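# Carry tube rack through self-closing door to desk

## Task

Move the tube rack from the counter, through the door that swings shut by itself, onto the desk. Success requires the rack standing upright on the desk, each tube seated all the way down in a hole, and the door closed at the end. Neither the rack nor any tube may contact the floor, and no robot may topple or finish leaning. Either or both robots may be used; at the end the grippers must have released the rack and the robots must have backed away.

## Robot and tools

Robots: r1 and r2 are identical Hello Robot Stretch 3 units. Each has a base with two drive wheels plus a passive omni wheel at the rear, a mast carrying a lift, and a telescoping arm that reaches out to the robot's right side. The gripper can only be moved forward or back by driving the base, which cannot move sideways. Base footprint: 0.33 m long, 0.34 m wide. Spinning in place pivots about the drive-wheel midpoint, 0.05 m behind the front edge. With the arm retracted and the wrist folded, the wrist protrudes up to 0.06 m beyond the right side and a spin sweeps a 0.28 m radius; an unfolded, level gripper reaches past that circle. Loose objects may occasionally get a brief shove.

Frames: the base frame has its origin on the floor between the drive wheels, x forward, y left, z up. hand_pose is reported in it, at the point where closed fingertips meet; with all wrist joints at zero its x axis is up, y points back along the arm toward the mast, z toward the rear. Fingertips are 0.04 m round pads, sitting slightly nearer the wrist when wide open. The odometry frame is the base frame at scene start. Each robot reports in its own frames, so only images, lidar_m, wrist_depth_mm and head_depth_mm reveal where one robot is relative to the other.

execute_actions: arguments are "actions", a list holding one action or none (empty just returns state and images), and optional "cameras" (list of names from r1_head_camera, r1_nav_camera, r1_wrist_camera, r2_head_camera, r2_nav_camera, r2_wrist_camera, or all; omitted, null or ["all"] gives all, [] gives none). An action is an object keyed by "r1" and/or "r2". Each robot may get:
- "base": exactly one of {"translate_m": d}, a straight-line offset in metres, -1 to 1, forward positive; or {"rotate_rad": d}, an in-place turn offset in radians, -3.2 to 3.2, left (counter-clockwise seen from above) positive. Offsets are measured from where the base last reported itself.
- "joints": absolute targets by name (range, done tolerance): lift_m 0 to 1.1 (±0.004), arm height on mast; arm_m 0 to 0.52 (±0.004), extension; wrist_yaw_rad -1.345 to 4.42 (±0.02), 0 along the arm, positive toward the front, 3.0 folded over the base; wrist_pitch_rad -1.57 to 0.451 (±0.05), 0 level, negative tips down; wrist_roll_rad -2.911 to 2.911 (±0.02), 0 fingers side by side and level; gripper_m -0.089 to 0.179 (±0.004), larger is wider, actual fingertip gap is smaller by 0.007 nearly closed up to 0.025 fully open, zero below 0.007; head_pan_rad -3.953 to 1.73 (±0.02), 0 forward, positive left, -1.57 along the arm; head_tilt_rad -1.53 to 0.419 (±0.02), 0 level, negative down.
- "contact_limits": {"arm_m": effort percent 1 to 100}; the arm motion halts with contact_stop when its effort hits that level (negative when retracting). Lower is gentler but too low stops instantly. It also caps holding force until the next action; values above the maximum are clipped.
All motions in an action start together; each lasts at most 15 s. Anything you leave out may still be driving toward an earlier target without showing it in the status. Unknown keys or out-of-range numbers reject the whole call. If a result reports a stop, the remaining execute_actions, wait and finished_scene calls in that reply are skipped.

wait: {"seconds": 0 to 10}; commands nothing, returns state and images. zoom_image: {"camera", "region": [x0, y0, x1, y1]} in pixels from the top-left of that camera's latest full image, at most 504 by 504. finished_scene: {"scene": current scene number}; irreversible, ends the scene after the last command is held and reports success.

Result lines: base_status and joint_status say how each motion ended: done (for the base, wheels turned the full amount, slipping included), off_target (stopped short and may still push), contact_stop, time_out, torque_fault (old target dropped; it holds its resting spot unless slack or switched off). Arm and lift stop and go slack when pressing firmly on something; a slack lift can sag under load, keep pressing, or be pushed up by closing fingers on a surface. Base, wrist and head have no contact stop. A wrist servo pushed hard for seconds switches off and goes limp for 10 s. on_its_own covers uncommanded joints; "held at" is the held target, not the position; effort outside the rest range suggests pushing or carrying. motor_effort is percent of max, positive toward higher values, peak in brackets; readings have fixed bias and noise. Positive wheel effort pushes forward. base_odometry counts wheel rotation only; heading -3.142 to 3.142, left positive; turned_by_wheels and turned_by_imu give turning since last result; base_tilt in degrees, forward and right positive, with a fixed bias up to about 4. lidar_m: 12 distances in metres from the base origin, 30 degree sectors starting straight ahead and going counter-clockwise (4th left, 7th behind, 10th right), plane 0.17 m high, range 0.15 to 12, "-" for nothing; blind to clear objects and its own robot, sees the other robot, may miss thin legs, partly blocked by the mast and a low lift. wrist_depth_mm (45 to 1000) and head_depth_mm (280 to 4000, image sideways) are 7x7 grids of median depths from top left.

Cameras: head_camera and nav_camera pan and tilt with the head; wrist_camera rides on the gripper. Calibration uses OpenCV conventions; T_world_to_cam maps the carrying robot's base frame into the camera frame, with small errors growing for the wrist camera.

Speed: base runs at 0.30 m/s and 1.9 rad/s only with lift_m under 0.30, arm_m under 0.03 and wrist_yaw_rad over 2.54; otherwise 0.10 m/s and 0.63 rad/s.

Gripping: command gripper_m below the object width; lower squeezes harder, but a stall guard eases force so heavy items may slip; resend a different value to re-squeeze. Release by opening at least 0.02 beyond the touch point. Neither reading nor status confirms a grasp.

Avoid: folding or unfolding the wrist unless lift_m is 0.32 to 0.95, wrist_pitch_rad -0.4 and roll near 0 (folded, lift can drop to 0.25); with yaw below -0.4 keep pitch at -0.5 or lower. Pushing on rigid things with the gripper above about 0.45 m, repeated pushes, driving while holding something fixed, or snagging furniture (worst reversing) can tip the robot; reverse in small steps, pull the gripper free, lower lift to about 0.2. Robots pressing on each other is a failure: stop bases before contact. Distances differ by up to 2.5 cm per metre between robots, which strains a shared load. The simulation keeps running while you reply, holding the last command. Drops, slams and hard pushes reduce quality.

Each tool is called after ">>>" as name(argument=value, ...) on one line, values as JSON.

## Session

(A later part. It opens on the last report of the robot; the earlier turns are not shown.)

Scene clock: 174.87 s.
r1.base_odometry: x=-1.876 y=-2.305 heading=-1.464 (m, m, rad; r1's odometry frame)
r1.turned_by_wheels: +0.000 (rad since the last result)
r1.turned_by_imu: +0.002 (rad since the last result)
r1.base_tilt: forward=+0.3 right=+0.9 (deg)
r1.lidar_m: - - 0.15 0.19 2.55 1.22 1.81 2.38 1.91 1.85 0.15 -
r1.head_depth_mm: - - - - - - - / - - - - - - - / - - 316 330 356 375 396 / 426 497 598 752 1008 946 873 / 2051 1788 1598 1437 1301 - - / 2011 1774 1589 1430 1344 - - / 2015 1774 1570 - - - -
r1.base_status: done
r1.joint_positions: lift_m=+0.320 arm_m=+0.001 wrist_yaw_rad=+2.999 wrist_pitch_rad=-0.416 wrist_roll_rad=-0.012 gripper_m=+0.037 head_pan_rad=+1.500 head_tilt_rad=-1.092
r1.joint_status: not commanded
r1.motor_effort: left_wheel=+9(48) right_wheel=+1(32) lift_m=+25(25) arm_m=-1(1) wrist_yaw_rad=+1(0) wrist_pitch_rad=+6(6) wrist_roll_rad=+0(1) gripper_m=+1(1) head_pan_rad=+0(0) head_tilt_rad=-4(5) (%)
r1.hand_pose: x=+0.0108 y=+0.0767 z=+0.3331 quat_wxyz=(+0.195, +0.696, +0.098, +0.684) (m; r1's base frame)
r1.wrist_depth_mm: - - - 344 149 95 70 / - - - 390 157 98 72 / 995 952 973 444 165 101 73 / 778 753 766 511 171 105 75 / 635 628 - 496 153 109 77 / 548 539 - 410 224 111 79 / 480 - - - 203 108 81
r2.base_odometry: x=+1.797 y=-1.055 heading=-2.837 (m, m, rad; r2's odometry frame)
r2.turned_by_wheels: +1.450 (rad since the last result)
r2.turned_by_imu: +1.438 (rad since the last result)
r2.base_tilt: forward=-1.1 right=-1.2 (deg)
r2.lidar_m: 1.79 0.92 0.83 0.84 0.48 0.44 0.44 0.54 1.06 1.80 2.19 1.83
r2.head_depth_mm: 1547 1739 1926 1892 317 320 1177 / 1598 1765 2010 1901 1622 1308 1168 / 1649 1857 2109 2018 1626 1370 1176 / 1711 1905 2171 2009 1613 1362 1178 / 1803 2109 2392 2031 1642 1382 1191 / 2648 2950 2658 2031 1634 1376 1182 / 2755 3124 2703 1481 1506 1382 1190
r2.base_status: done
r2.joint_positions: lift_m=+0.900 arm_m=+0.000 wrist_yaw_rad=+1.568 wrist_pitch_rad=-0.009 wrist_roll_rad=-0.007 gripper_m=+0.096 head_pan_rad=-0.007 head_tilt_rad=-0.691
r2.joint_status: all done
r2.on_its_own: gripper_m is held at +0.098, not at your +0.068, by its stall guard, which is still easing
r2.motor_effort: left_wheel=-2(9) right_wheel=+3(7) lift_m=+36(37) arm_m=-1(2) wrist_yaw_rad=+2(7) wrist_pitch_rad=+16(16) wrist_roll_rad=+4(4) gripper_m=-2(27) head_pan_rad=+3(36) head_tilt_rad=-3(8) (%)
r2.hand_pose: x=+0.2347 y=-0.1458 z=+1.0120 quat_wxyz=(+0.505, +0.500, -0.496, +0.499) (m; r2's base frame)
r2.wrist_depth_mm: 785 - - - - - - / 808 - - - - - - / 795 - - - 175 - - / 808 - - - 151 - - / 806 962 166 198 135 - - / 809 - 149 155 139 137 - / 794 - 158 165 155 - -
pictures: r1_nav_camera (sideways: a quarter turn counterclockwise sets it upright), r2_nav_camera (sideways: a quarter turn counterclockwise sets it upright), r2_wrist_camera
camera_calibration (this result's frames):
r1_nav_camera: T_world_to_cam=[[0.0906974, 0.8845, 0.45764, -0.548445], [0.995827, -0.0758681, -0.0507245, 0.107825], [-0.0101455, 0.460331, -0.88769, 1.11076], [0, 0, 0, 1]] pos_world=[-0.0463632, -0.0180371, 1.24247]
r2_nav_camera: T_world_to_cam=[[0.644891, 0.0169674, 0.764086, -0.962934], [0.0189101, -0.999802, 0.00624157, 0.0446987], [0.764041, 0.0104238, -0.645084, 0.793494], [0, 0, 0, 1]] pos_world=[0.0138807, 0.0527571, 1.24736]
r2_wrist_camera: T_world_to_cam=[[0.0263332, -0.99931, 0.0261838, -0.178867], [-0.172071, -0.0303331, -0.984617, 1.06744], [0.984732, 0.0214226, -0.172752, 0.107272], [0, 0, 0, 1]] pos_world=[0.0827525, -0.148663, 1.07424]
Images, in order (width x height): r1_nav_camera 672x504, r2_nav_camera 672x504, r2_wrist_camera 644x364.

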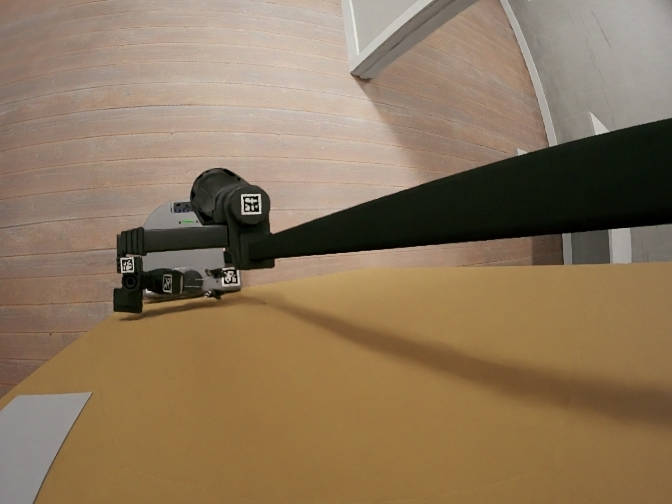

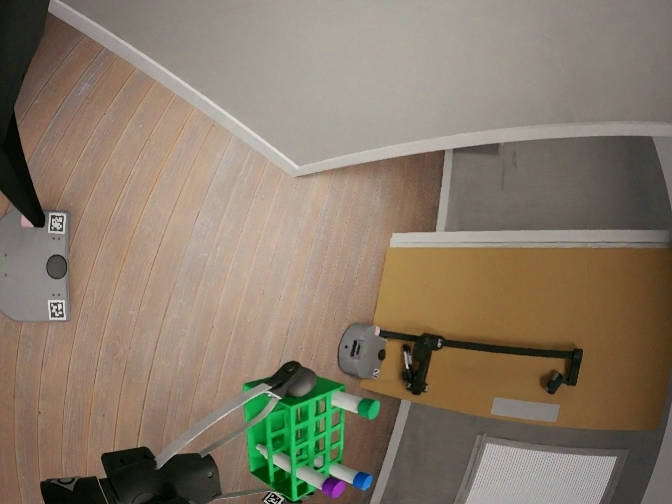

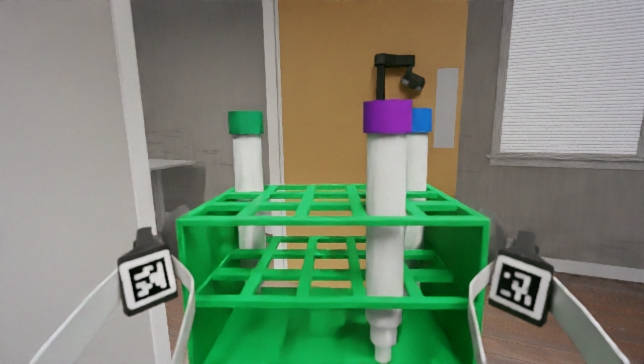

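>>> execute_actions(actions=[{"r1":{"base":{"translate_m":0.12}},"r2":{"base":{"translate_m":1.0},"joints":{"gripper_m":0.1}}}], cameras=["r1_nav_camera","r2_nav_camera","r2_wrist_camera"])

Scene clock: 190.77 s.
r1.base_odometry: x=-1.863 y=-2.424 heading=-1.464 (m, m, rad; r1's odometry frame)
r1.turned_by_wheels: +0.001 (rad since the last result)
r1.turned_by_imu: +0.141 (rad since the last result)
r1.base_tilt: forward=+0.3 right=+0.9 (deg)
r1.lidar_m: - - 0.15 0.19 1.31 1.01 2.38 2.33 1.87 1.85 0.15 -
r1.head_depth_mm: - - - - - - - / - - - - - - - / - - 313 330 357 369 392 / 451 525 628 780 1033 937 838 / 2031 1795 1576 1428 1309 - - / 2028 1781 1588 1428 1338 - - / 2029 1768 1587 - - - -
r1.base_status: done
r1.joint_positions: lift_m=+0.320 arm_m=+0.001 wrist_yaw_rad=+2.999 wrist_pitch_rad=-0.417 wrist_roll_rad=-0.012 gripper_m=+0.037 head_pan_rad=+1.500 head_tilt_rad=-1.092
r1.joint_status: not commanded
r1.on_its_own: left_wheel is at rest, and its effort (+21) is outside its rest range (-18 to +18)
r1.motor_effort: left_wheel=+21(97) right_wheel=+0(8) lift_m=+25(25) arm_m=-1(1) wrist_yaw_rad=+1(1) wrist_pitch_rad=+6(7) wrist_roll_rad=-1(0) gripper_m=+0(0) head_pan_rad=+0(1) head_tilt_rad=-4(5) (%)
r1.hand_pose: x=+0.0107 y=+0.0766 z=+0.3330 quat_wxyz=(+0.195, +0.696, +0.098, +0.684) (m; r1's base frame)
r1.wrist_depth_mm: - - - 352 148 94 69 / - - - 401 156 97 70 / 987 - 916 454 163 100 72 / 783 778 757 520 171 103 73 / 654 639 - 505 151 107 75 / 543 540 - 410 222 109 77 / 474 - - - 201 107 79
r2.base_odometry: x=+0.843 y=-1.355 heading=-2.837 (m, m, rad; r2's odometry frame)
r2.turned_by_wheels: +0.000 (rad since the last result)
r2.turned_by_imu: +0.007 (rad since the last result)
r2.base_tilt: forward=-1.1 right=-1.2 (deg)
r2.lidar_m: 1.00 2.17 0.49 0.48 0.60 1.18 1.38 1.71 2.14 2.15 1.23 0.92
r2.head_depth_mm: 807 898 1010 1139 317 321 1180 / 818 916 1031 1198 1367 1307 1180 / 829 928 1052 1224 1464 1365 1181 / 845 947 1078 1254 1513 1359 1184 / 872 983 1142 1337 1554 1371 1184 / 938 1117 2207 2018 1631 1382 1183 / 1779 2003 2369 2037 1645 1381 1184
r2.base_status: done
r2.joint_positions: lift_m=+0.900 arm_m=+0.000 wrist_yaw_rad=+1.568 wrist_pitch_rad=-0.009 wrist_roll_rad=-0.007 gripper_m=+0.104 head_pan_rad=-0.007 head_tilt_rad=-0.691
r2.joint_status: all done
r2.motor_effort: left_wheel=-3(5) right_wheel=+2(7) lift_m=+36(36) arm_m=-2(2) wrist_yaw_rad=+2(2) wrist_pitch_rad=+17(16) wrist_roll_rad=+4(4) gripper_m=-19(28) head_pan_rad=+3(3) head_tilt_rad=-3(4) (%)
r2.hand_pose: x=+0.2347 y=-0.1458 z=+1.0120 quat_wxyz=(+0.505, +0.500, -0.496, +0.499) (m; r2's base frame)
r2.wrist_depth_mm: - - 960 851 816 692 729 / - - 970 858 813 790 739 / - - - 908 174 821 771 / - - 954 939 152 826 786 / - - 165 196 136 823 831 / - - 149 155 138 137 - / - - 157 166 156 727 -
pictures: r1_nav_camera (sideways: a quarter turn counterclockwise sets it upright), r2_nav_camera (sideways: a quarter turn counterclockwise sets it upright), r2_wrist_camera
camera_calibration (this result's frames):
r1_nav_camera: T_world_to_cam=[[0.0907795, 0.884487, 0.457649, -0.548457], [0.99582, -0.0759605, -0.0507246, 0.107825], [-0.010102, 0.46034, -0.887685, 1.11075], [0, 0, 0, 1]] pos_world=[-0.0463648, -0.0180316, 1.24247]
r2_nav_camera: T_world_to_cam=[[0.644963, 0.0169674, 0.764026, -0.962855], [0.0189115, -0.999802, 0.00623912, 0.0447019], [0.76398, 0.0104249, -0.645156, 0.793588], [0, 0, 0, 1]] pos_world=[0.0138755, 0.0527572, 1.24736]
r2_wrist_camera: T_world_to_cam=[[0.0263333, -0.99931, 0.0261837, -0.178867], [-0.172071, -0.0303331, -0.984617, 1.06744], [0.984732, 0.0214227, -0.172752, 0.107272], [0, 0, 0, 1]] pos_world=[0.0827525, -0.148663, 1.07424]
Images, in order (width x height): r1_nav_camera 672x504, r2_nav_camera 672x504, r2_wrist_camera 644x364.

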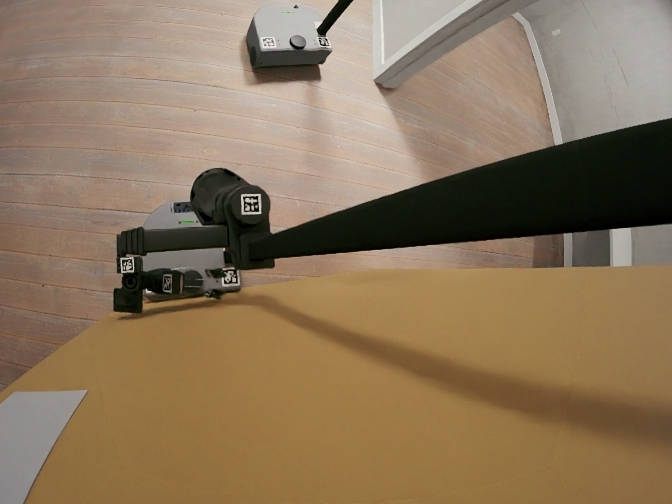

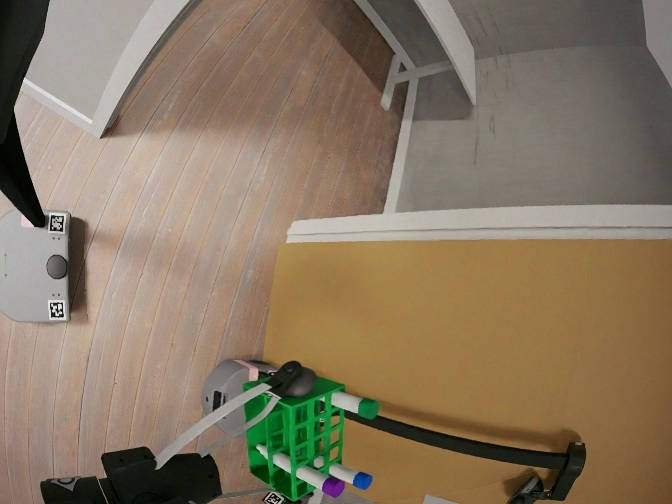

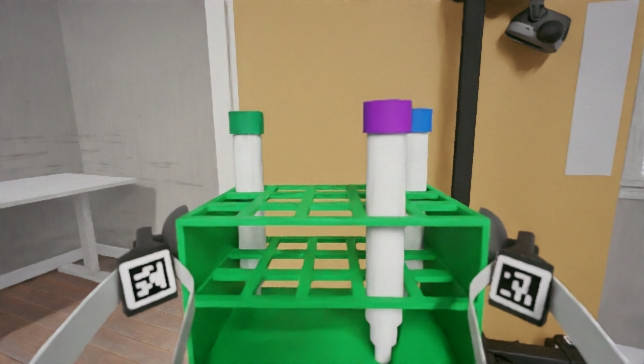

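>>> execute_actions(actions=[{"r1":{"base":{"translate_m":-0.02}},"r2":{"base":{"translate_m":0.36}}}], cameras=[])

>>> execute_actions(actions=[{"r2":{"base":{"rotate_rad":1.30}}}], cameras=["r1_nav_camera","r2_nav_camera","r2_head_camera"])

Scene clock: 208.73 s.
r1.base_odometry: x=-1.865 y=-2.404 heading=-1.463 (m, m, rad; r1's odometry frame)
r1.turned_by_wheels: +0.000 (rad since the last result)
r1.turned_by_imu: +0.002 (rad since the last result)
r1.base_tilt: forward=+0.4 right=+0.9 (deg)
r1.lidar_m: - - 0.15 0.20 1.29 0.73 2.36 2.32 1.86 0.22 0.15 -
r1.head_depth_mm: - - - - - - - / - - - - - - - / - 311 332 332 350 375 374 / 599 683 799 964 1199 907 725 / 2035 1777 1581 1438 1301 - - / 2025 1776 1586 1429 1332 - - / 1982 1772 1592 - - - -
r1.base_status: done
r1.joint_positions: lift_m=+0.320 arm_m=+0.001 wrist_yaw_rad=+2.999 wrist_pitch_rad=-0.417 wrist_roll_rad=-0.012 gripper_m=+0.037 head_pan_rad=+1.500 head_tilt_rad=-1.092
r1.joint_status: not commanded
r1.motor_effort: left_wheel=+8(39) right_wheel=+0(6) lift_m=+25(25) arm_m=-1(1) wrist_yaw_rad=+1(0) wrist_pitch_rad=+7(7) wrist_roll_rad=-1(1) gripper_m=+0(1) head_pan_rad=+0(1) head_tilt_rad=-5(3) (%)
r1.hand_pose: x=+0.0107 y=+0.0766 z=+0.3330 quat_wxyz=(+0.195, +0.696, +0.098, +0.684) (m; r1's base frame)
r1.wrist_depth_mm: - - - 381 144 89 64 / - - - 434 150 91 65 / - 997 978 505 159 93 66 / 765 774 758 585 164 96 68 / 649 637 - 562 142 99 69 / 546 538 - 484 212 101 71 / 474 - - - 191 96 72
r2.base_odometry: x=+0.500 y=-1.463 heading=-2.837 (m, m, rad; r2's odometry frame)
r2.turned_by_wheels: +0.000 (rad since the last result)
r2.turned_by_imu: +0.002 (rad since the last result)
r2.base_tilt: forward=-1.1 right=-1.2 (deg)
r2.lidar_m: 0.64 0.79 2.06 2.52 0.60 0.88 1.73 2.13 2.26 2.28 0.61 0.63
r2.head_depth_mm: 498 553 622 695 317 320 1175 / 505 564 638 737 840 1125 1185 / 516 576 654 760 902 1107 1186 / 526 588 670 780 937 1156 1183 / 535 604 689 814 1003 1284 1187 / 568 662 771 934 1546 1366 1176 / 615 754 1900 2024 1643 1378 1187
r2.base_status: done
r2.joint_positions: lift_m=+0.900 arm_m=+0.000 wrist_yaw_rad=+1.568 wrist_pitch_rad=-0.009 wrist_roll_rad=-0.007 gripper_m=+0.104 head_pan_rad=-0.007 head_tilt_rad=-0.691
r2.joint_status: not commanded
r2.motor_effort: left_wheel=-3(5) right_wheel=+2(7) lift_m=+36(36) arm_m=-2(1) wrist_yaw_rad=+1(2) wrist_pitch_rad=+16(16) wrist_roll_rad=+4(4) gripper_m=-18(18) head_pan_rad=+3(2) head_tilt_rad=-3(3) (%)
r2.hand_pose: x=+0.2347 y=-0.1458 z=+1.0120 quat_wxyz=(+0.505, +0.500, -0.496, +0.499) (m; r2's base frame)
r2.wrist_depth_mm: - - 540 502 472 446 424 / - - 567 515 487 464 341 / - - 571 524 175 470 338 / - - 575 539 152 487 354 / - - 166 197 136 478 355 / - - 149 155 138 137 370 / - - 158 166 155 520 475
pictures: none
No camera images: the call's "cameras" was empty. Leave "cameras" out to get every camera's image.

Scene clock: 211.73 s.
r1.base_odometry: x=-1.865 y=-2.404 heading=-1.463 (m, m, rad; r1's odometry frame)
r1.turned_by_wheels: +0.000 (rad since the last result)
r1.turned_by_imu: +0.001 (rad since the last result)
r1.base_tilt: forward=+0.4 right=+0.9 (deg)
r1.lidar_m: - - 0.15 0.20 1.29 0.73 2.36 2.32 1.87 0.22 0.15 -
r1.head_depth_mm: - - - - - - - / - - - - - - - / - 310 332 331 350 376 374 / 600 685 797 960 1209 913 725 / 2050 1803 1582 1429 1307 - - / 2013 1787 1574 1415 1330 - - / 2035 1777 1581 - - - -
r1.base_status: not commanded
r1.joint_positions: lift_m=+0.320 arm_m=+0.001 wrist_yaw_rad=+2.999 wrist_pitch_rad=-0.417 wrist_roll_rad=-0.012 gripper_m=+0.037 head_pan_rad=+1.500 head_tilt_rad=-1.092
r1.joint_status: not commanded
r1.motor_effort: left_wheel=+8(8) right_wheel=+0(0) lift_m=+25(25) arm_m=-1(1) wrist_yaw_rad=+1(1) wrist_pitch_rad=+6(7) wrist_roll_rad=+0(1) gripper_m=+1(1) head_pan_rad=+0(0) head_tilt_rad=-6(4) (%)
r1.hand_pose: x=+0.0107 y=+0.0766 z=+0.3330 quat_wxyz=(+0.195, +0.696, +0.098, +0.684) (m; r1's base frame)
r1.wrist_depth_mm: - - - 390 145 88 64 / - - - 439 151 91 65 / - 985 959 504 158 93 66 / 587 767 766 587 164 96 68 / 586 638 - 561 142 99 69 / 533 535 - 481 211 101 71 / 472 - - - 190 96 72
r2.base_odometry: x=+0.500 y=-1.463 heading=-1.537 (m, m, rad; r2's odometry frame)
r2.turned_by_wheels: +1.300 (rad since the last result)
r2.turned_by_imu: +1.289 (rad since the last result)
r2.base_tilt: forward=-1.1 right=-1.3 (deg)
r2.lidar_m: 2.06 0.52 0.55 1.73 1.84 2.30 2.26 0.96 0.61 0.64 0.65 2.22
r2.head_depth_mm: 2089 1911 2517 1996 317 321 1179 / 2138 1923 2508 2035 1629 1301 1178 / 2126 1937 2569 2018 1632 1367 1180 / 2168 1953 2531 2015 1641 1364 1182 / 2171 2419 2620 2018 1621 1373 1187 / 2199 2447 2645 2041 1640 1378 1193 / 2218 2458 2669 2055 1649 1380 982
r2.base_status: done
r2.joint_positions: lift_m=+0.900 arm_m=+0.000 wrist_yaw_rad=+1.568 wrist_pitch_rad=-0.009 wrist_roll_rad=-0.007 gripper_m=+0.104 head_pan_rad=-0.007 head_tilt_rad=-0.691
r2.joint_status: not commanded
r2.motor_effort: left_wheel=-3(10) right_wheel=+2(6) lift_m=+36(36) arm_m=-1(2) wrist_yaw_rad=+1(2) wrist_pitch_rad=+16(16) wrist_roll_rad=+4(4) gripper_m=-19(19) head_pan_rad=+3(3) head_tilt_rad=-3(3) (%)
r2.hand_pose: x=+0.2347 y=-0.1458 z=+1.0120 quat_wxyz=(+0.505, +0.500, -0.496, +0.499) (m; r2's base frame)
r2.wrist_depth_mm: - - - - - - - / - - - - - - - / - - - - 175 - - / - - - - 152 - - / - - 166 198 135 - - / - - 149 155 138 137 - / 507 - 158 165 155 - -
pictures: r1_nav_camera (sideways: a quarter turn counterclockwise sets it upright), r2_head_camera (sideways: a quarter turn clockwise sets it upright), r2_nav_camera (sideways: a quarter turn counterclockwise sets it upright)
camera_calibration (this result's frames):
r1_nav_camera: T_world_to_cam=[[0.090799, 0.884479, 0.45766, -0.548472], [0.995818, -0.0759822, -0.0507247, 0.107825], [-0.0100908, 0.460352, -0.887679, 1.11075], [0, 0, 0, 1]] pos_world=[-0.0463652, -0.0180297, 1.24247]
r2_head_camera: T_world_to_cam=[[-0.63647, 0.0347825, -0.770517, 1.02917], [0.00499093, 0.999147, 0.0409806, -0.0514421], [0.771286, 0.0222373, -0.636101, 0.784251], [0, 0, 0, 1]] pos_world=[0.0504116, -0.00183849, 1.29397]
r2_nav_camera: T_world_to_cam=[[0.644992, 0.0169814, 0.764001, -0.962823], [0.0189338, -0.999801, 0.00623812, 0.0447031], [0.763955, 0.0104419, -0.645185, 0.793626], [0, 0, 0, 1]] pos_world=[0.0138722, 0.0527573, 1.24735]
Images, in order (width x height): r1_nav_camera 672x504, r2_head_camera 896x504, r2_nav_camera 672x504.

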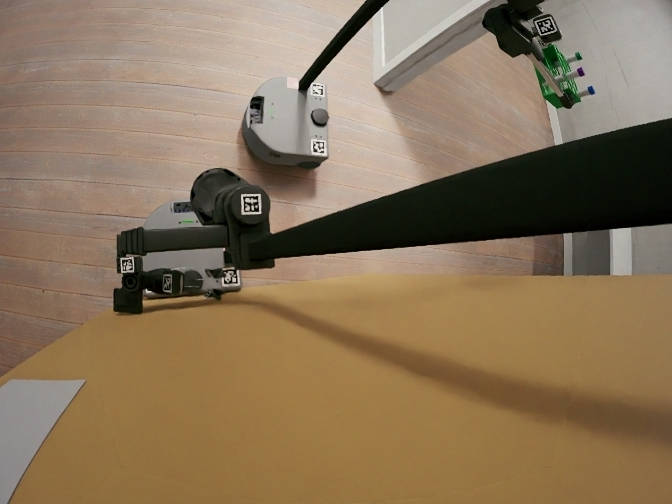

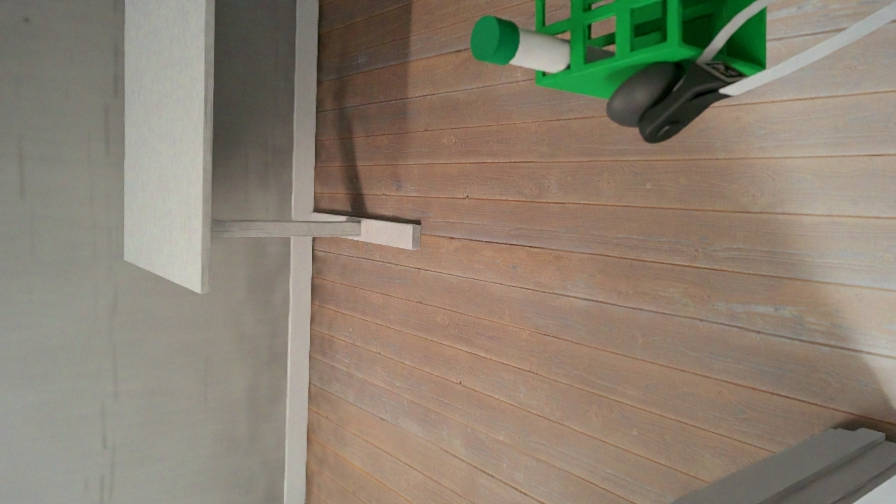

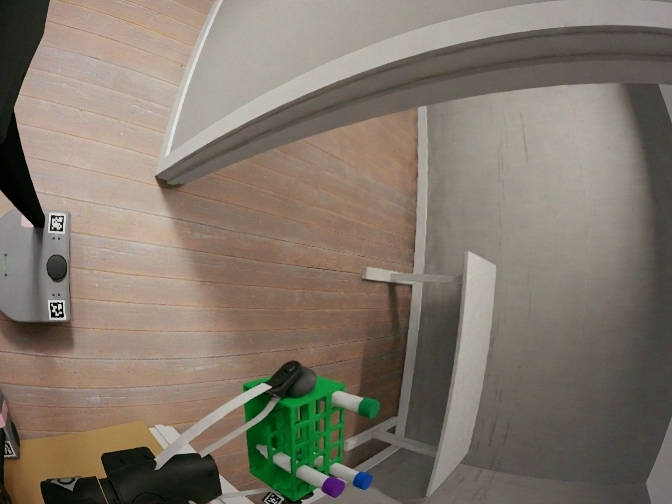

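>>> execute_actions(actions=[{"r1":{"joints":{"lift_m":0.28}},"r2":{"base":{"translate_m":0.7},"joints":{"lift_m":0.75}}}], cameras=["r1_nav_camera"])

>>> execute_actions(actions=[{"r1":{"base":{"translate_m":-0.45}},"r2":{"base":{"translate_m":0.25}}}], cameras=["r1_nav_camera","r2_head_camera"])

Scene clock: 235.13 s.
r1.base_odometry: x=-1.865 y=-2.404 heading=-1.463 (m, m, rad; r1's odometry frame)
r1.turned_by_wheels: +0.000 (rad since the last result)
r1.turned_by_imu: +0.002 (rad since the last result)
r1.base_tilt: forward=+0.4 right=+0.9 (deg)
r1.lidar_m: - - 0.15 0.20 1.29 1.28 2.36 2.32 1.87 0.22 0.15 -
r1.head_depth_mm: - - - - - - - / - - - - - - - / - 310 331 331 350 376 374 / 598 685 802 963 1200 908 727 / 2029 1789 1595 1441 1296 - - / 2030 1769 1589 1429 1348 - - / 2013 1759 1514 - - 1228 -
r1.base_status: not commanded
r1.joint_positions: lift_m=+0.281 arm_m=+0.001 wrist_yaw_rad=+2.999 wrist_pitch_rad=-0.417 wrist_roll_rad=-0.012 gripper_m=+0.037 head_pan_rad=+1.500 head_tilt_rad=-1.092
r1.joint_status: all done
r1.motor_effort: left_wheel=+8(8) right_wheel=+0(0) lift_m=+15(20) arm_m=-1(1) wrist_yaw_rad=+1(1) wrist_pitch_rad=+7(7) wrist_roll_rad=+0(1) gripper_m=+1(1) head_pan_rad=+1(1) head_tilt_rad=-6(5) (%)
r1.hand_pose: x=+0.0107 y=+0.0766 z=+0.2935 quat_wxyz=(+0.195, +0.696, +0.098, +0.684) (m; r1's base frame)
r1.wrist_depth_mm: - - - 387 144 89 64 / 923 - - 440 150 91 65 / 876 876 865 510 157 94 66 / 716 697 707 590 164 96 68 / 592 571 - 533 142 99 69 / 493 510 - - 212 101 70 / 446 - - - 191 96 72
r2.base_odometry: x=+0.523 y=-2.163 heading=-1.537 (m, m, rad; r2's odometry frame)
r2.turned_by_wheels: +0.000 (rad since the last result)
r2.turned_by_imu: +0.005 (rad since the last result)
r2.base_tilt: forward=-1.1 right=-1.3 (deg)
r2.lidar_m: 1.36 1.94 2.32 0.63 0.41 2.63 2.96 0.90 0.74 1.40 1.59 1.83
r2.head_depth_mm: 1500 1594 1210 1993 1623 1354 406 / 1512 1618 1223 2028 1629 455 416 / 1513 1633 1228 1937 1625 1372 1173 / 1536 1675 1282 1947 1632 1369 1178 / 1547 1729 1988 2029 1636 1379 1189 / 1565 1750 2036 2038 1636 1374 1189 / 1576 1781 2051 2030 1648 1379 1195
r2.base_status: done
r2.joint_positions: lift_m=+0.750 arm_m=+0.000 wrist_yaw_rad=+1.568 wrist_pitch_rad=-0.009 wrist_roll_rad=-0.007 gripper_m=+0.104 head_pan_rad=-0.007 head_tilt_rad=-0.691
r2.joint_status: all done
r2.motor_effort: left_wheel=-2(4) right_wheel=+3(6) lift_m=+21(32) arm_m=-1(2) wrist_yaw_rad=+1(2) wrist_pitch_rad=+16(16) wrist_roll_rad=+4(4) gripper_m=-19(18) head_pan_rad=+3(3) head_tilt_rad=-3(4) (%)
r2.hand_pose: x=+0.2347 y=-0.1458 z=+0.8627 quat_wxyz=(+0.505, +0.500, -0.496, +0.499) (m; r2's base frame)
r2.wrist_depth_mm: - - - - - - - / - - - - - - - / - - - - 174 - - / - - - - 153 - - / - - 167 198 135 - - / - - 149 155 138 137 - / - - 158 165 155 - -
pictures: r1_nav_camera (sideways: a quarter turn counterclockwise sets it upright)
camera_calibration (this result's frames):
r1_nav_camera: T_world_to_cam=[[0.0907991, 0.884479, 0.45766, -0.548472], [0.995818, -0.0759824, -0.0507247, 0.107825], [-0.0100908, 0.460352, -0.887679, 1.11075], [0, 0, 0, 1]] pos_world=[-0.0463652, -0.0180297, 1.24247]
Images, in order (width x height): r1_nav_camera 672x504.

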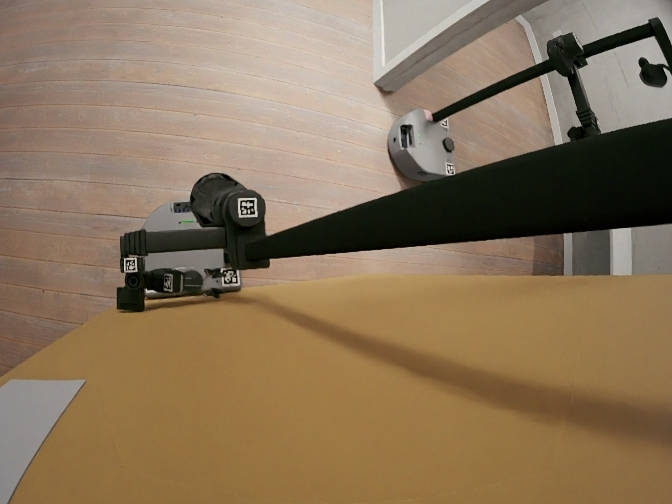

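Scene clock: 238.97 s.
r1.base_odometry: x=-1.914 y=-1.957 heading=-1.463 (m, m, rad; r1's odometry frame)
r1.turned_by_wheels: +0.000 (rad since the last result)
r1.turned_by_imu: -0.030 (rad since the last result)
r1.base_tilt: forward=+0.3 right=+0.9 (deg)
r1.lidar_m: - 0.15 0.29 1.37 1.14 1.32 1.91 2.07 1.82 1.79 1.93 -
r1.head_depth_mm: 2046 1804 1575 777 524 397 322 / 2046 1801 1601 1444 1025 633 455 / 2049 1817 1606 1440 1300 1186 791 / 2029 1769 1589 1441 1311 1221 1118 / 2046 1566 1590 1441 1303 - - / 2009 1586 1589 1420 1332 - - / 1958 1777 1595 - - 1228 -
r1.base_status: done
r1.joint_positions: lift_m=+0.280 arm_m=+0.001 wrist_yaw_rad=+3.002 wrist_pitch_rad=-0.417 wrist_roll_rad=-0.012 gripper_m=+0.037 head_pan_rad=+1.500 head_tilt_rad=-1.092
r1.joint_status: not commanded
r1.motor_effort: left_wheel=+2(21) right_wheel=+5(44) lift_m=+16(17) arm_m=+0(1) wrist_yaw_rad=-3(15) wrist_pitch_rad=+6(7) wrist_roll_rad=+0(1) gripper_m=+0(0) head_pan_rad=+0(1) head_tilt_rad=-4(4) (%)
r1.hand_pose: x=+0.0100 y=+0.0769 z=+0.2935 quat_wxyz=(+0.194, +0.696, +0.099, +0.684) (m; r1's base frame)
r1.wrist_depth_mm: 791 - - - - 438 192 / 886 - - - - 394 183 / 893 846 857 869 842 361 175 / 726 705 687 683 672 330 168 / 584 590 - 568 558 299 160 / 493 510 - - 462 269 153 / 442 - - - 419 233 147
r2.base_odometry: x=+0.532 y=-2.413 heading=-1.537 (m, m, rad; r2's odometry frame)
r2.turned_by_wheels: +0.000 (rad since the last result)
r2.turned_by_imu: +0.002 (rad since the last result)
r2.base_tilt: forward=-1.1 right=-1.2 (deg)
r2.lidar_m: 1.11 1.67 2.29 1.33 0.61 0.54 1.29 0.90 0.87 1.51 1.61 1.58
r2.head_depth_mm: 1282 1422 1167 984 1613 1361 406 / 1299 1426 1170 991 1623 455 415 / 1314 1437 1174 992 1576 1365 1178 / 1317 1467 1180 1836 1639 1370 1187 / 1329 1496 1704 1892 1613 1378 1196 / 1358 1504 1742 1915 1634 1365 1186 / 1357 1533 1752 1976 1645 1373 1194
r2.base_status: done
r2.joint_positions: lift_m=+0.750 arm_m=+0.000 wrist_yaw_rad=+1.568 wrist_pitch_rad=-0.009 wrist_roll_rad=-0.007 gripper_m=+0.104 head_pan_rad=-0.007 head_tilt_rad=-0.692
r2.joint_status: not commanded
r2.motor_effort: left_wheel=-3(6) right_wheel=+2(7) lift_m=+21(21) arm_m=-2(2) wrist_yaw_rad=+2(1) wrist_pitch_rad=+16(16) wrist_roll_rad=+4(4) gripper_m=-18(18) head_pan_rad=+3(4) head_tilt_rad=-3(3) (%)
r2.hand_pose: x=+0.2347 y=-0.1458 z=+0.8627 quat_wxyz=(+0.505, +0.500, -0.496, +0.499) (m; r2's base frame)
r2.wrist_depth_mm: - - - - - - - / - - - - - - - / - - - - 175 - - / - - - - 151 - - / - - 166 197 135 635 692 / - - 149 155 138 137 - / - - 159 166 156 - -
pictures: r1_nav_camera (sideways: a quarter turn counterclockwise sets it upright), r2_head_camera (sideways: a quarter turn clockwise sets it upright)
camera_calibration (this result's frames):
r1_nav_camera: T_world_to_cam=[[0.0907018, 0.88448, 0.457678, -0.548494], [0.995826, -0.0758725, -0.0507248, 0.107825], [-0.0101399, 0.460368, -0.88767, 1.11074], [0, 0, 0, 1]] pos_world=[-0.0463631, -0.0180342, 1.24247]
r2_head_camera: T_world_to_cam=[[-0.636539, 0.0347825, -0.77046, 1.0291], [0.00499393, 0.999147, 0.0409808, -0.0514424], [0.771228, 0.0222382, -0.63617, 0.784342], [0, 0, 0, 1]] pos_world=[0.0504109, -0.00183845, 1.29396]
Images, in order (width x height): r1_nav_camera 672x504, r2_head_camera 896x504.

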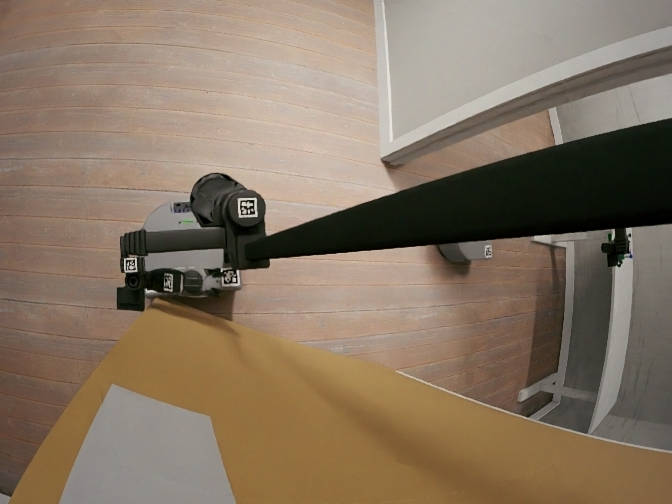

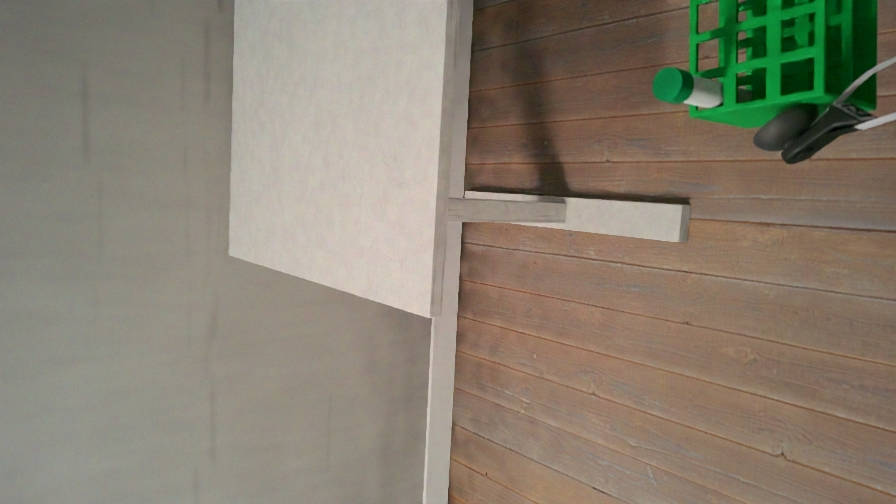

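>>> execute_actions(actions=[{"r1":{"base":{"rotate_rad":-1.42},"joints":{"lift_m":0.32}},"r2":{"base":{"translate_m":0.3},"joints":{"lift_m":0.72,"head_tilt_rad":-1.1,"head_pan_rad":-0.4}}}], cameras=["r1_nav_camera","r2_head_camera"])

Scene clock: 250.70 s.
r1.base_odometry: x=-1.914 y=-1.957 heading=-2.883 (m, m, rad; r1's odometry frame)
r1.turned_by_wheels: -1.420 (rad since the last result)
r1.turned_by_imu: -1.403 (rad since the last result)
r1.base_tilt: forward=+0.4 right=+0.9 (deg)
r1.lidar_m: 1.79 0.18 0.17 0.18 0.25 0.71 1.66 1.00 1.72 1.90 2.05 1.79
r1.head_depth_mm: - - - - 327 539 1118 / - - - 288 366 615 1110 / - - - 310 425 799 1109 / - - - 326 505 963 1127 / - - 294 370 626 - - / - - 313 429 636 - - / - - 328 - - - -
r1.base_status: done
r1.joint_positions: lift_m=+0.320 arm_m=+0.001 wrist_yaw_rad=+3.001 wrist_pitch_rad=-0.416 wrist_roll_rad=-0.012 gripper_m=+0.037 head_pan_rad=+1.500 head_tilt_rad=-1.092
r1.joint_status: all done
r1.motor_effort: left_wheel=+9(70) right_wheel=-2(31) lift_m=+34(40) arm_m=+0(0) wrist_yaw_rad=-1(2) wrist_pitch_rad=+6(7) wrist_roll_rad=+0(0) gripper_m=+1(0) head_pan_rad=+0(1) head_tilt_rad=-5(5) (%)
r1.hand_pose: x=+0.0101 y=+0.0769 z=+0.3326 quat_wxyz=(+0.194, +0.696, +0.099, +0.684) (m; r1's base frame)
r1.wrist_depth_mm: 318 - 241 214 195 176 161 / 360 - 263 234 211 190 173 / 427 373 295 261 231 206 187 / 521 436 329 295 257 227 211 / 616 522 - 330 277 251 576 / 551 538 - 365 346 278 510 / 473 - - - 378 431 451
r2.base_odometry: x=+0.542 y=-2.713 heading=-1.537 (m, m, rad; r2's odometry frame)
r2.turned_by_wheels: +0.000 (rad since the last result)
r2.turned_by_imu: +0.002 (rad since the last result)
r2.base_tilt: forward=-1.1 right=-1.3 (deg)
r2.lidar_m: 0.81 1.34 2.00 2.18 0.99 0.81 1.58 1.08 1.23 1.54 1.45 1.27
r2.head_depth_mm: 898 782 1545 1418 1306 - 1074 / 897 783 730 500 1329 1167 1104 / 901 788 732 491 1296 1188 - / 905 788 721 491 1284 1191 - / 905 791 721 1419 1306 1195 1122 / 910 792 711 1438 1310 1196 1102 / 915 795 701 1437 1310 1195 1097
r2.base_status: done
r2.joint_positions: lift_m=+0.720 arm_m=+0.000 wrist_yaw_rad=+1.568 wrist_pitch_rad=-0.009 wrist_roll_rad=-0.007 gripper_m=+0.104 head_pan_rad=-0.393 head_tilt_rad=-1.086
r2.joint_status: all done
r2.motor_effort: left_wheel=-4(6) right_wheel=+2(7) lift_m=+21(21) arm_m=-2(2) wrist_yaw_rad=+2(1) wrist_pitch_rad=+16(16) wrist_roll_rad=+4(4) gripper_m=-19(19) head_pan_rad=-3(24) head_tilt_rad=-5(24) (%)
r2.hand_pose: x=+0.2347 y=-0.1458 z=+0.8327 quat_wxyz=(+0.505, +0.500, -0.496, +0.499) (m; r2's base frame)
r2.wrist_depth_mm: - - - - - - 962 / - - - - - - - / - - - - 175 - - / - - - 954 152 921 892 / - - 166 198 135 433 492 / - - 149 155 138 137 364 / - - 158 166 156 - -
pictures: r1_nav_camera (sideways: a quarter turn counterclockwise sets it upright), r2_head_camera (sideways: a quarter turn clockwise sets it upright)
camera_calibration (this result's frames):
r1_nav_camera: T_world_to_cam=[[0.0904391, 0.884462, 0.457764, -0.548605], [0.995849, -0.0755753, -0.0507253, 0.107826], [-0.0102689, 0.460451, -0.887626, 1.11068], [0, 0, 0, 1]] pos_world=[-0.0463574, -0.0180439, 1.24247]
r2_head_camera: T_world_to_cam=[[-0.805185, 0.366567, -0.466161, 0.633641], [0.395422, 0.917687, 0.0386257, -0.0507372], [0.441948, -0.153229, -0.883857, 1.10842], [0, 0, 0, 1]] pos_world=[0.0403981, -0.015869, 1.27702]
Images, in order (width x height): r1_nav_camera 672x504, r2_head_camera 896x504.

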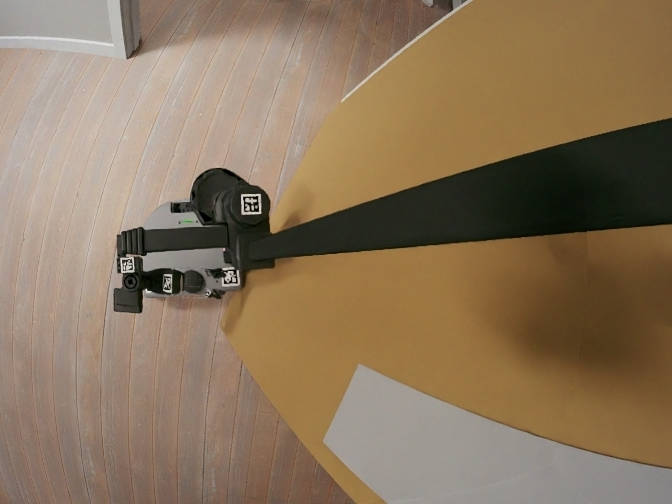

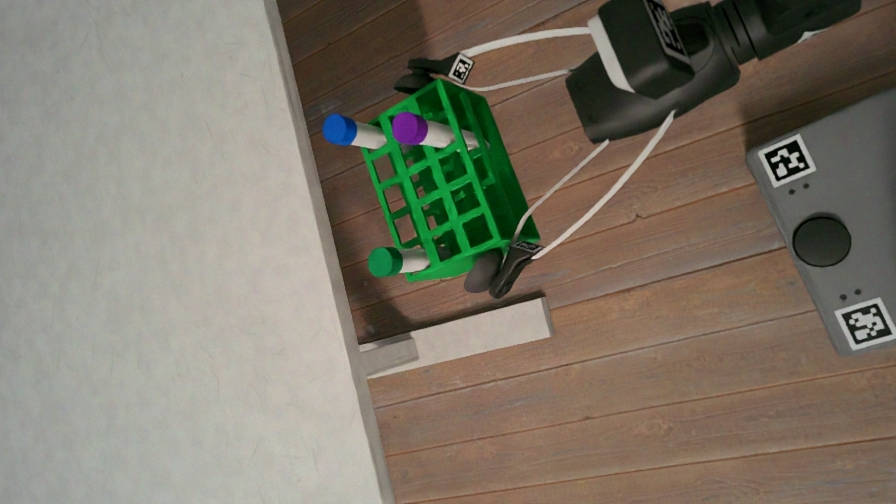

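>>> execute_actions(actions=[{"r1":{"base":{"translate_m":-0.4}},"r2":{"base":{"translate_m":0.38},"joints":{"lift_m":0.69}}}], cameras=[])

>>> execute_actions(actions=[{"r1":{"base":{"rotate_rad":-0.2}},"r2":{"joints":{"lift_m":0.66}}}], cameras=["r1_nav_camera","r2_head_camera","r2_wrist_camera"])

Scene clock: 262.10 s.
r1.base_odometry: x=-1.527 y=-1.854 heading=-2.883 (m, m, rad; r1's odometry frame)
r1.turned_by_wheels: +0.000 (rad since the last result)
r1.turned_by_imu: +0.001 (rad since the last result)
r1.base_tilt: forward=+0.4 right=+0.9 (deg)
r1.lidar_m: 0.15 0.15 0.15 0.18 0.37 2.34 1.64 0.63 0.92 1.79 2.11 0.24
r1.head_depth_mm: - - - - - 333 486 / - - - - 320 437 751 / - - - 306 396 641 1096 / - - 302 363 555 1017 1116 / - - 334 492 928 - - / - 322 439 761 1307 - - / 307 398 644 - - - -
r1.base_status: done
r1.joint_positions: lift_m=+0.320 arm_m=+0.001 wrist_yaw_rad=+3.001 wrist_pitch_rad=-0.416 wrist_roll_rad=-0.012 gripper_m=+0.037 head_pan_rad=+1.500 head_tilt_rad=-1.092
r1.joint_status: not commanded
r1.motor_effort: left_wheel=+8(8) right_wheel=-2(7) lift_m=+35(34) arm_m=+0(0) wrist_yaw_rad=-2(1) wrist_pitch_rad=+7(6) wrist_roll_rad=+0(0) gripper_m=+0(1) head_pan_rad=+1(0) head_tilt_rad=-4(4) (%)
r1.hand_pose: x=+0.0101 y=+0.0769 z=+0.3326 quat_wxyz=(+0.194, +0.696, +0.099, +0.684) (m; r1's base frame)
r1.wrist_depth_mm: - - 299 229 183 153 131 / - - 333 253 199 162 138 / - 943 371 283 216 174 147 / 807 757 427 319 232 187 156 / 640 635 - 351 242 204 166 / 547 550 - 371 317 216 179 / 481 - - - 322 232 192
r2.base_odometry: x=+0.555 y=-3.092 heading=-1.537 (m, m, rad; r2's odometry frame)
r2.turned_by_wheels: +0.000 (rad since the last result)
r2.turned_by_imu: +0.002 (rad since the last result)
r2.base_tilt: forward=-1.2 right=-1.2 (deg)
r2.lidar_m: 0.43 0.94 1.40 2.18 1.48 1.17 1.61 1.40 1.60 1.32 1.13 0.89
r2.head_depth_mm: 899 780 689 622 566 - 1069 / 882 783 694 525 571 1157 1106 / 865 783 692 526 560 536 - / 858 789 695 535 551 532 - / 847 788 700 625 567 525 1122 / 832 794 701 626 569 525 1100 / 802 811 737 1385 1293 1195 1096
r2.base_status: done
r2.joint_positions: lift_m=+0.690 arm_m=+0.000 wrist_yaw_rad=+1.568 wrist_pitch_rad=-0.009 wrist_roll_rad=-0.007 gripper_m=+0.104 head_pan_rad=-0.393 head_tilt_rad=-1.087
r2.joint_status: all done
r2.motor_effort: left_wheel=-3(6) right_wheel=+3(7) lift_m=+20(20) arm_m=-1(2) wrist_yaw_rad=+2(2) wrist_pitch_rad=+16(16) wrist_roll_rad=+4(4) gripper_m=-18(19) head_pan_rad=-2(4) head_tilt_rad=-4(4) (%)
r2.hand_pose: x=+0.2347 y=-0.1458 z=+0.8027 quat_wxyz=(+0.505, +0.500, -0.496, +0.499) (m; r2's base frame)
r2.wrist_depth_mm: 807 765 738 740 696 673 653 / 856 804 794 728 715 687 684 / 864 848 795 768 175 715 691 / 894 869 824 766 152 715 694 / 953 915 166 198 135 359 409 / 957 - 149 155 138 138 282 / 232 219 158 166 156 205 214
pictures: none
No camera images: the call's "cameras" was empty. Leave "cameras" out to get every camera's image.

Scene clock: 263.47 s.
r1.base_odometry: x=-1.527 y=-1.854 heading=-3.083 (m, m, rad; r1's odometry frame)
r1.turned_by_wheels: -0.200 (rad since the last result)
r1.turned_by_imu: -0.201 (rad since the last result)
r1.base_tilt: forward=+0.4 right=+0.9 (deg)
r1.lidar_m: 0.20 0.16 0.16 0.18 0.28 2.07 1.64 0.63 0.66 1.80 1.91 2.21
r1.head_depth_mm: - - - - 311 424 760 / - - - - 343 537 1085 / - - - 308 414 734 1112 / - - - 340 523 944 1120 / - - 306 404 696 - - / - - 336 502 774 - - / - 300 388 - - - -
r1.base_status: done
r1.joint_positions: lift_m=+0.320 arm_m=+0.001 wrist_yaw_rad=+3.001 wrist_pitch_rad=-0.416 wrist_roll_rad=-0.012 gripper_m=+0.037 head_pan_rad=+1.500 head_tilt_rad=-1.092
r1.joint_status: not commanded
r1.motor_effort: left_wheel=+10(40) right_wheel=-2(5) lift_m=+34(34) arm_m=+1(0) wrist_yaw_rad=-2(1) wrist_pitch_rad=+6(7) wrist_roll_rad=-1(0) gripper_m=+1(1) head_pan_rad=+0(1) head_tilt_rad=-4(5) (%)
r1.hand_pose: x=+0.0101 y=+0.0769 z=+0.3326 quat_wxyz=(+0.194, +0.696, +0.099, +0.684) (m; r1's base frame)
r1.wrist_depth_mm: 404 - 257 218 189 167 149 / 493 - 285 242 205 179 159 / 630 476 320 268 226 194 171 / 710 563 359 302 247 211 184 / 645 621 - 339 263 231 199 / 541 541 - 366 333 255 215 / 484 - - - 354 278 237
r2.base_odometry: x=+0.555 y=-3.092 heading=-1.537 (m, m, rad; r2's odometry frame)
r2.turned_by_wheels: +0.000 (rad since the last result)
r2.turned_by_imu: +0.000 (rad since the last result)
r2.base_tilt: forward=-1.1 right=-1.2 (deg)
r2.lidar_m: 0.43 0.94 1.40 2.18 1.48 1.16 1.62 1.40 1.60 1.32 1.12 0.89
r2.head_depth_mm: 895 780 693 622 563 1184 1069 / 879 780 695 566 571 1156 1107 / 869 787 696 554 564 536 - / 858 792 698 605 558 531 - / 853 787 699 628 567 524 1127 / 833 793 700 627 568 526 1099 / 803 810 741 1384 1287 1200 1102
r2.base_status: not commanded
r2.joint_positions: lift_m=+0.660 arm_m=+0.000 wrist_yaw_rad=+1.568 wrist_pitch_rad=-0.009 wrist_roll_rad=-0.007 gripper_m=+0.104 head_pan_rad=-0.393 head_tilt_rad=-1.087
r2.joint_status: all done
r2.motor_effort: left_wheel=-3(4) right_wheel=+3(3) lift_m=+20(22) arm_m=-2(1) wrist_yaw_rad=+1(2) wrist_pitch_rad=+16(16) wrist_roll_rad=+4(4) gripper_m=-18(18) head_pan_rad=-3(2) head_tilt_rad=-4(5) (%)
r2.hand_pose: x=+0.2347 y=-0.1458 z=+0.7727 quat_wxyz=(+0.505, +0.500, -0.496, +0.499) (m; r2's base frame)
r2.wrist_depth_mm: 814 781 759 723 707 692 667 / 827 783 767 765 726 695 674 / 874 840 810 768 176 715 677 / 914 860 781 637 151 603 595 / 927 892 166 198 135 288 323 / 249 - 149 156 138 137 222 / 187 176 158 165 155 163 170
pictures: r1_nav_camera (sideways: a quarter turn counterclockwise sets it upright), r2_head_camera (sideways: a quarter turn clockwise sets it upright), r2_wrist_camera
camera_calibration (this result's frames):
r1_nav_camera: T_world_to_cam=[[0.090439, 0.884462, 0.457764, -0.548605], [0.995849, -0.0755752, -0.0507253, 0.107826], [-0.010269, 0.460451, -0.887626, 1.11068], [0, 0, 0, 1]] pos_world=[-0.0463574, -0.0180439, 1.24247]
r2_head_camera: T_world_to_cam=[[-0.805245, 0.366619, -0.466016, 0.633452], [0.395454, 0.917673, 0.0386234, -0.0507344], [0.44181, -0.153186, -0.883933, 1.10852], [0, 0, 0, 1]] pos_world=[0.0403939, -0.0158684, 1.27701]
r2_wrist_camera: T_world_to_cam=[[0.0263768, -0.999309, 0.026175, -0.172601], [-0.172281, -0.0303366, -0.984581, 0.831842], [0.984695, 0.0214606, -0.172962, 0.0661147], [0, 0, 0, 1]] pos_world=[0.0827603, -0.148666, 0.834969]
Images, in order (width x height): r1_nav_camera 672x504, r2_head_camera 896x504, r2_wrist_camera 644x364.

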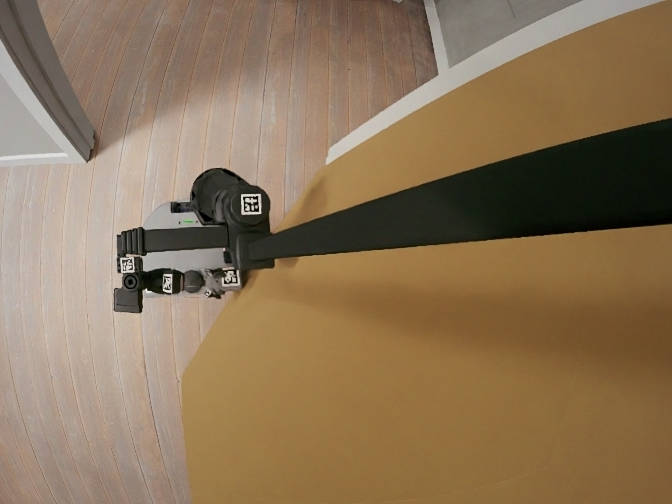

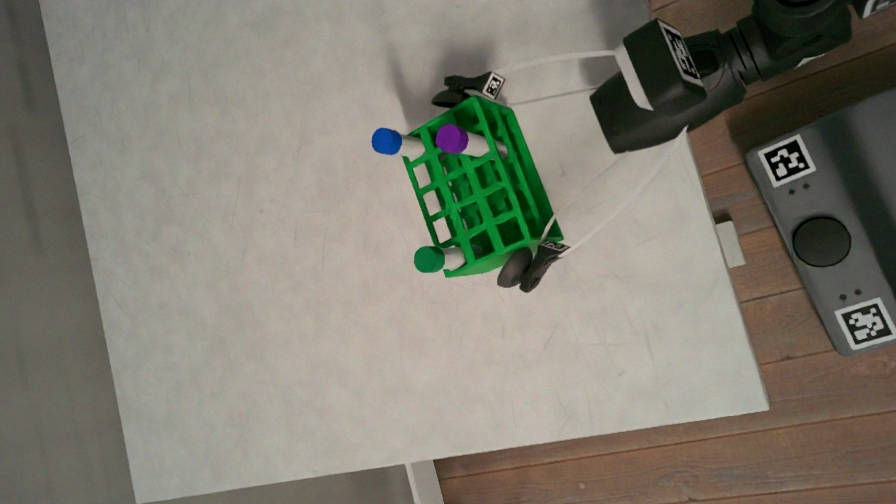

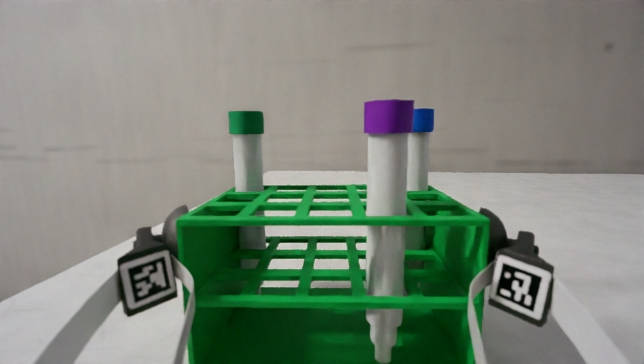

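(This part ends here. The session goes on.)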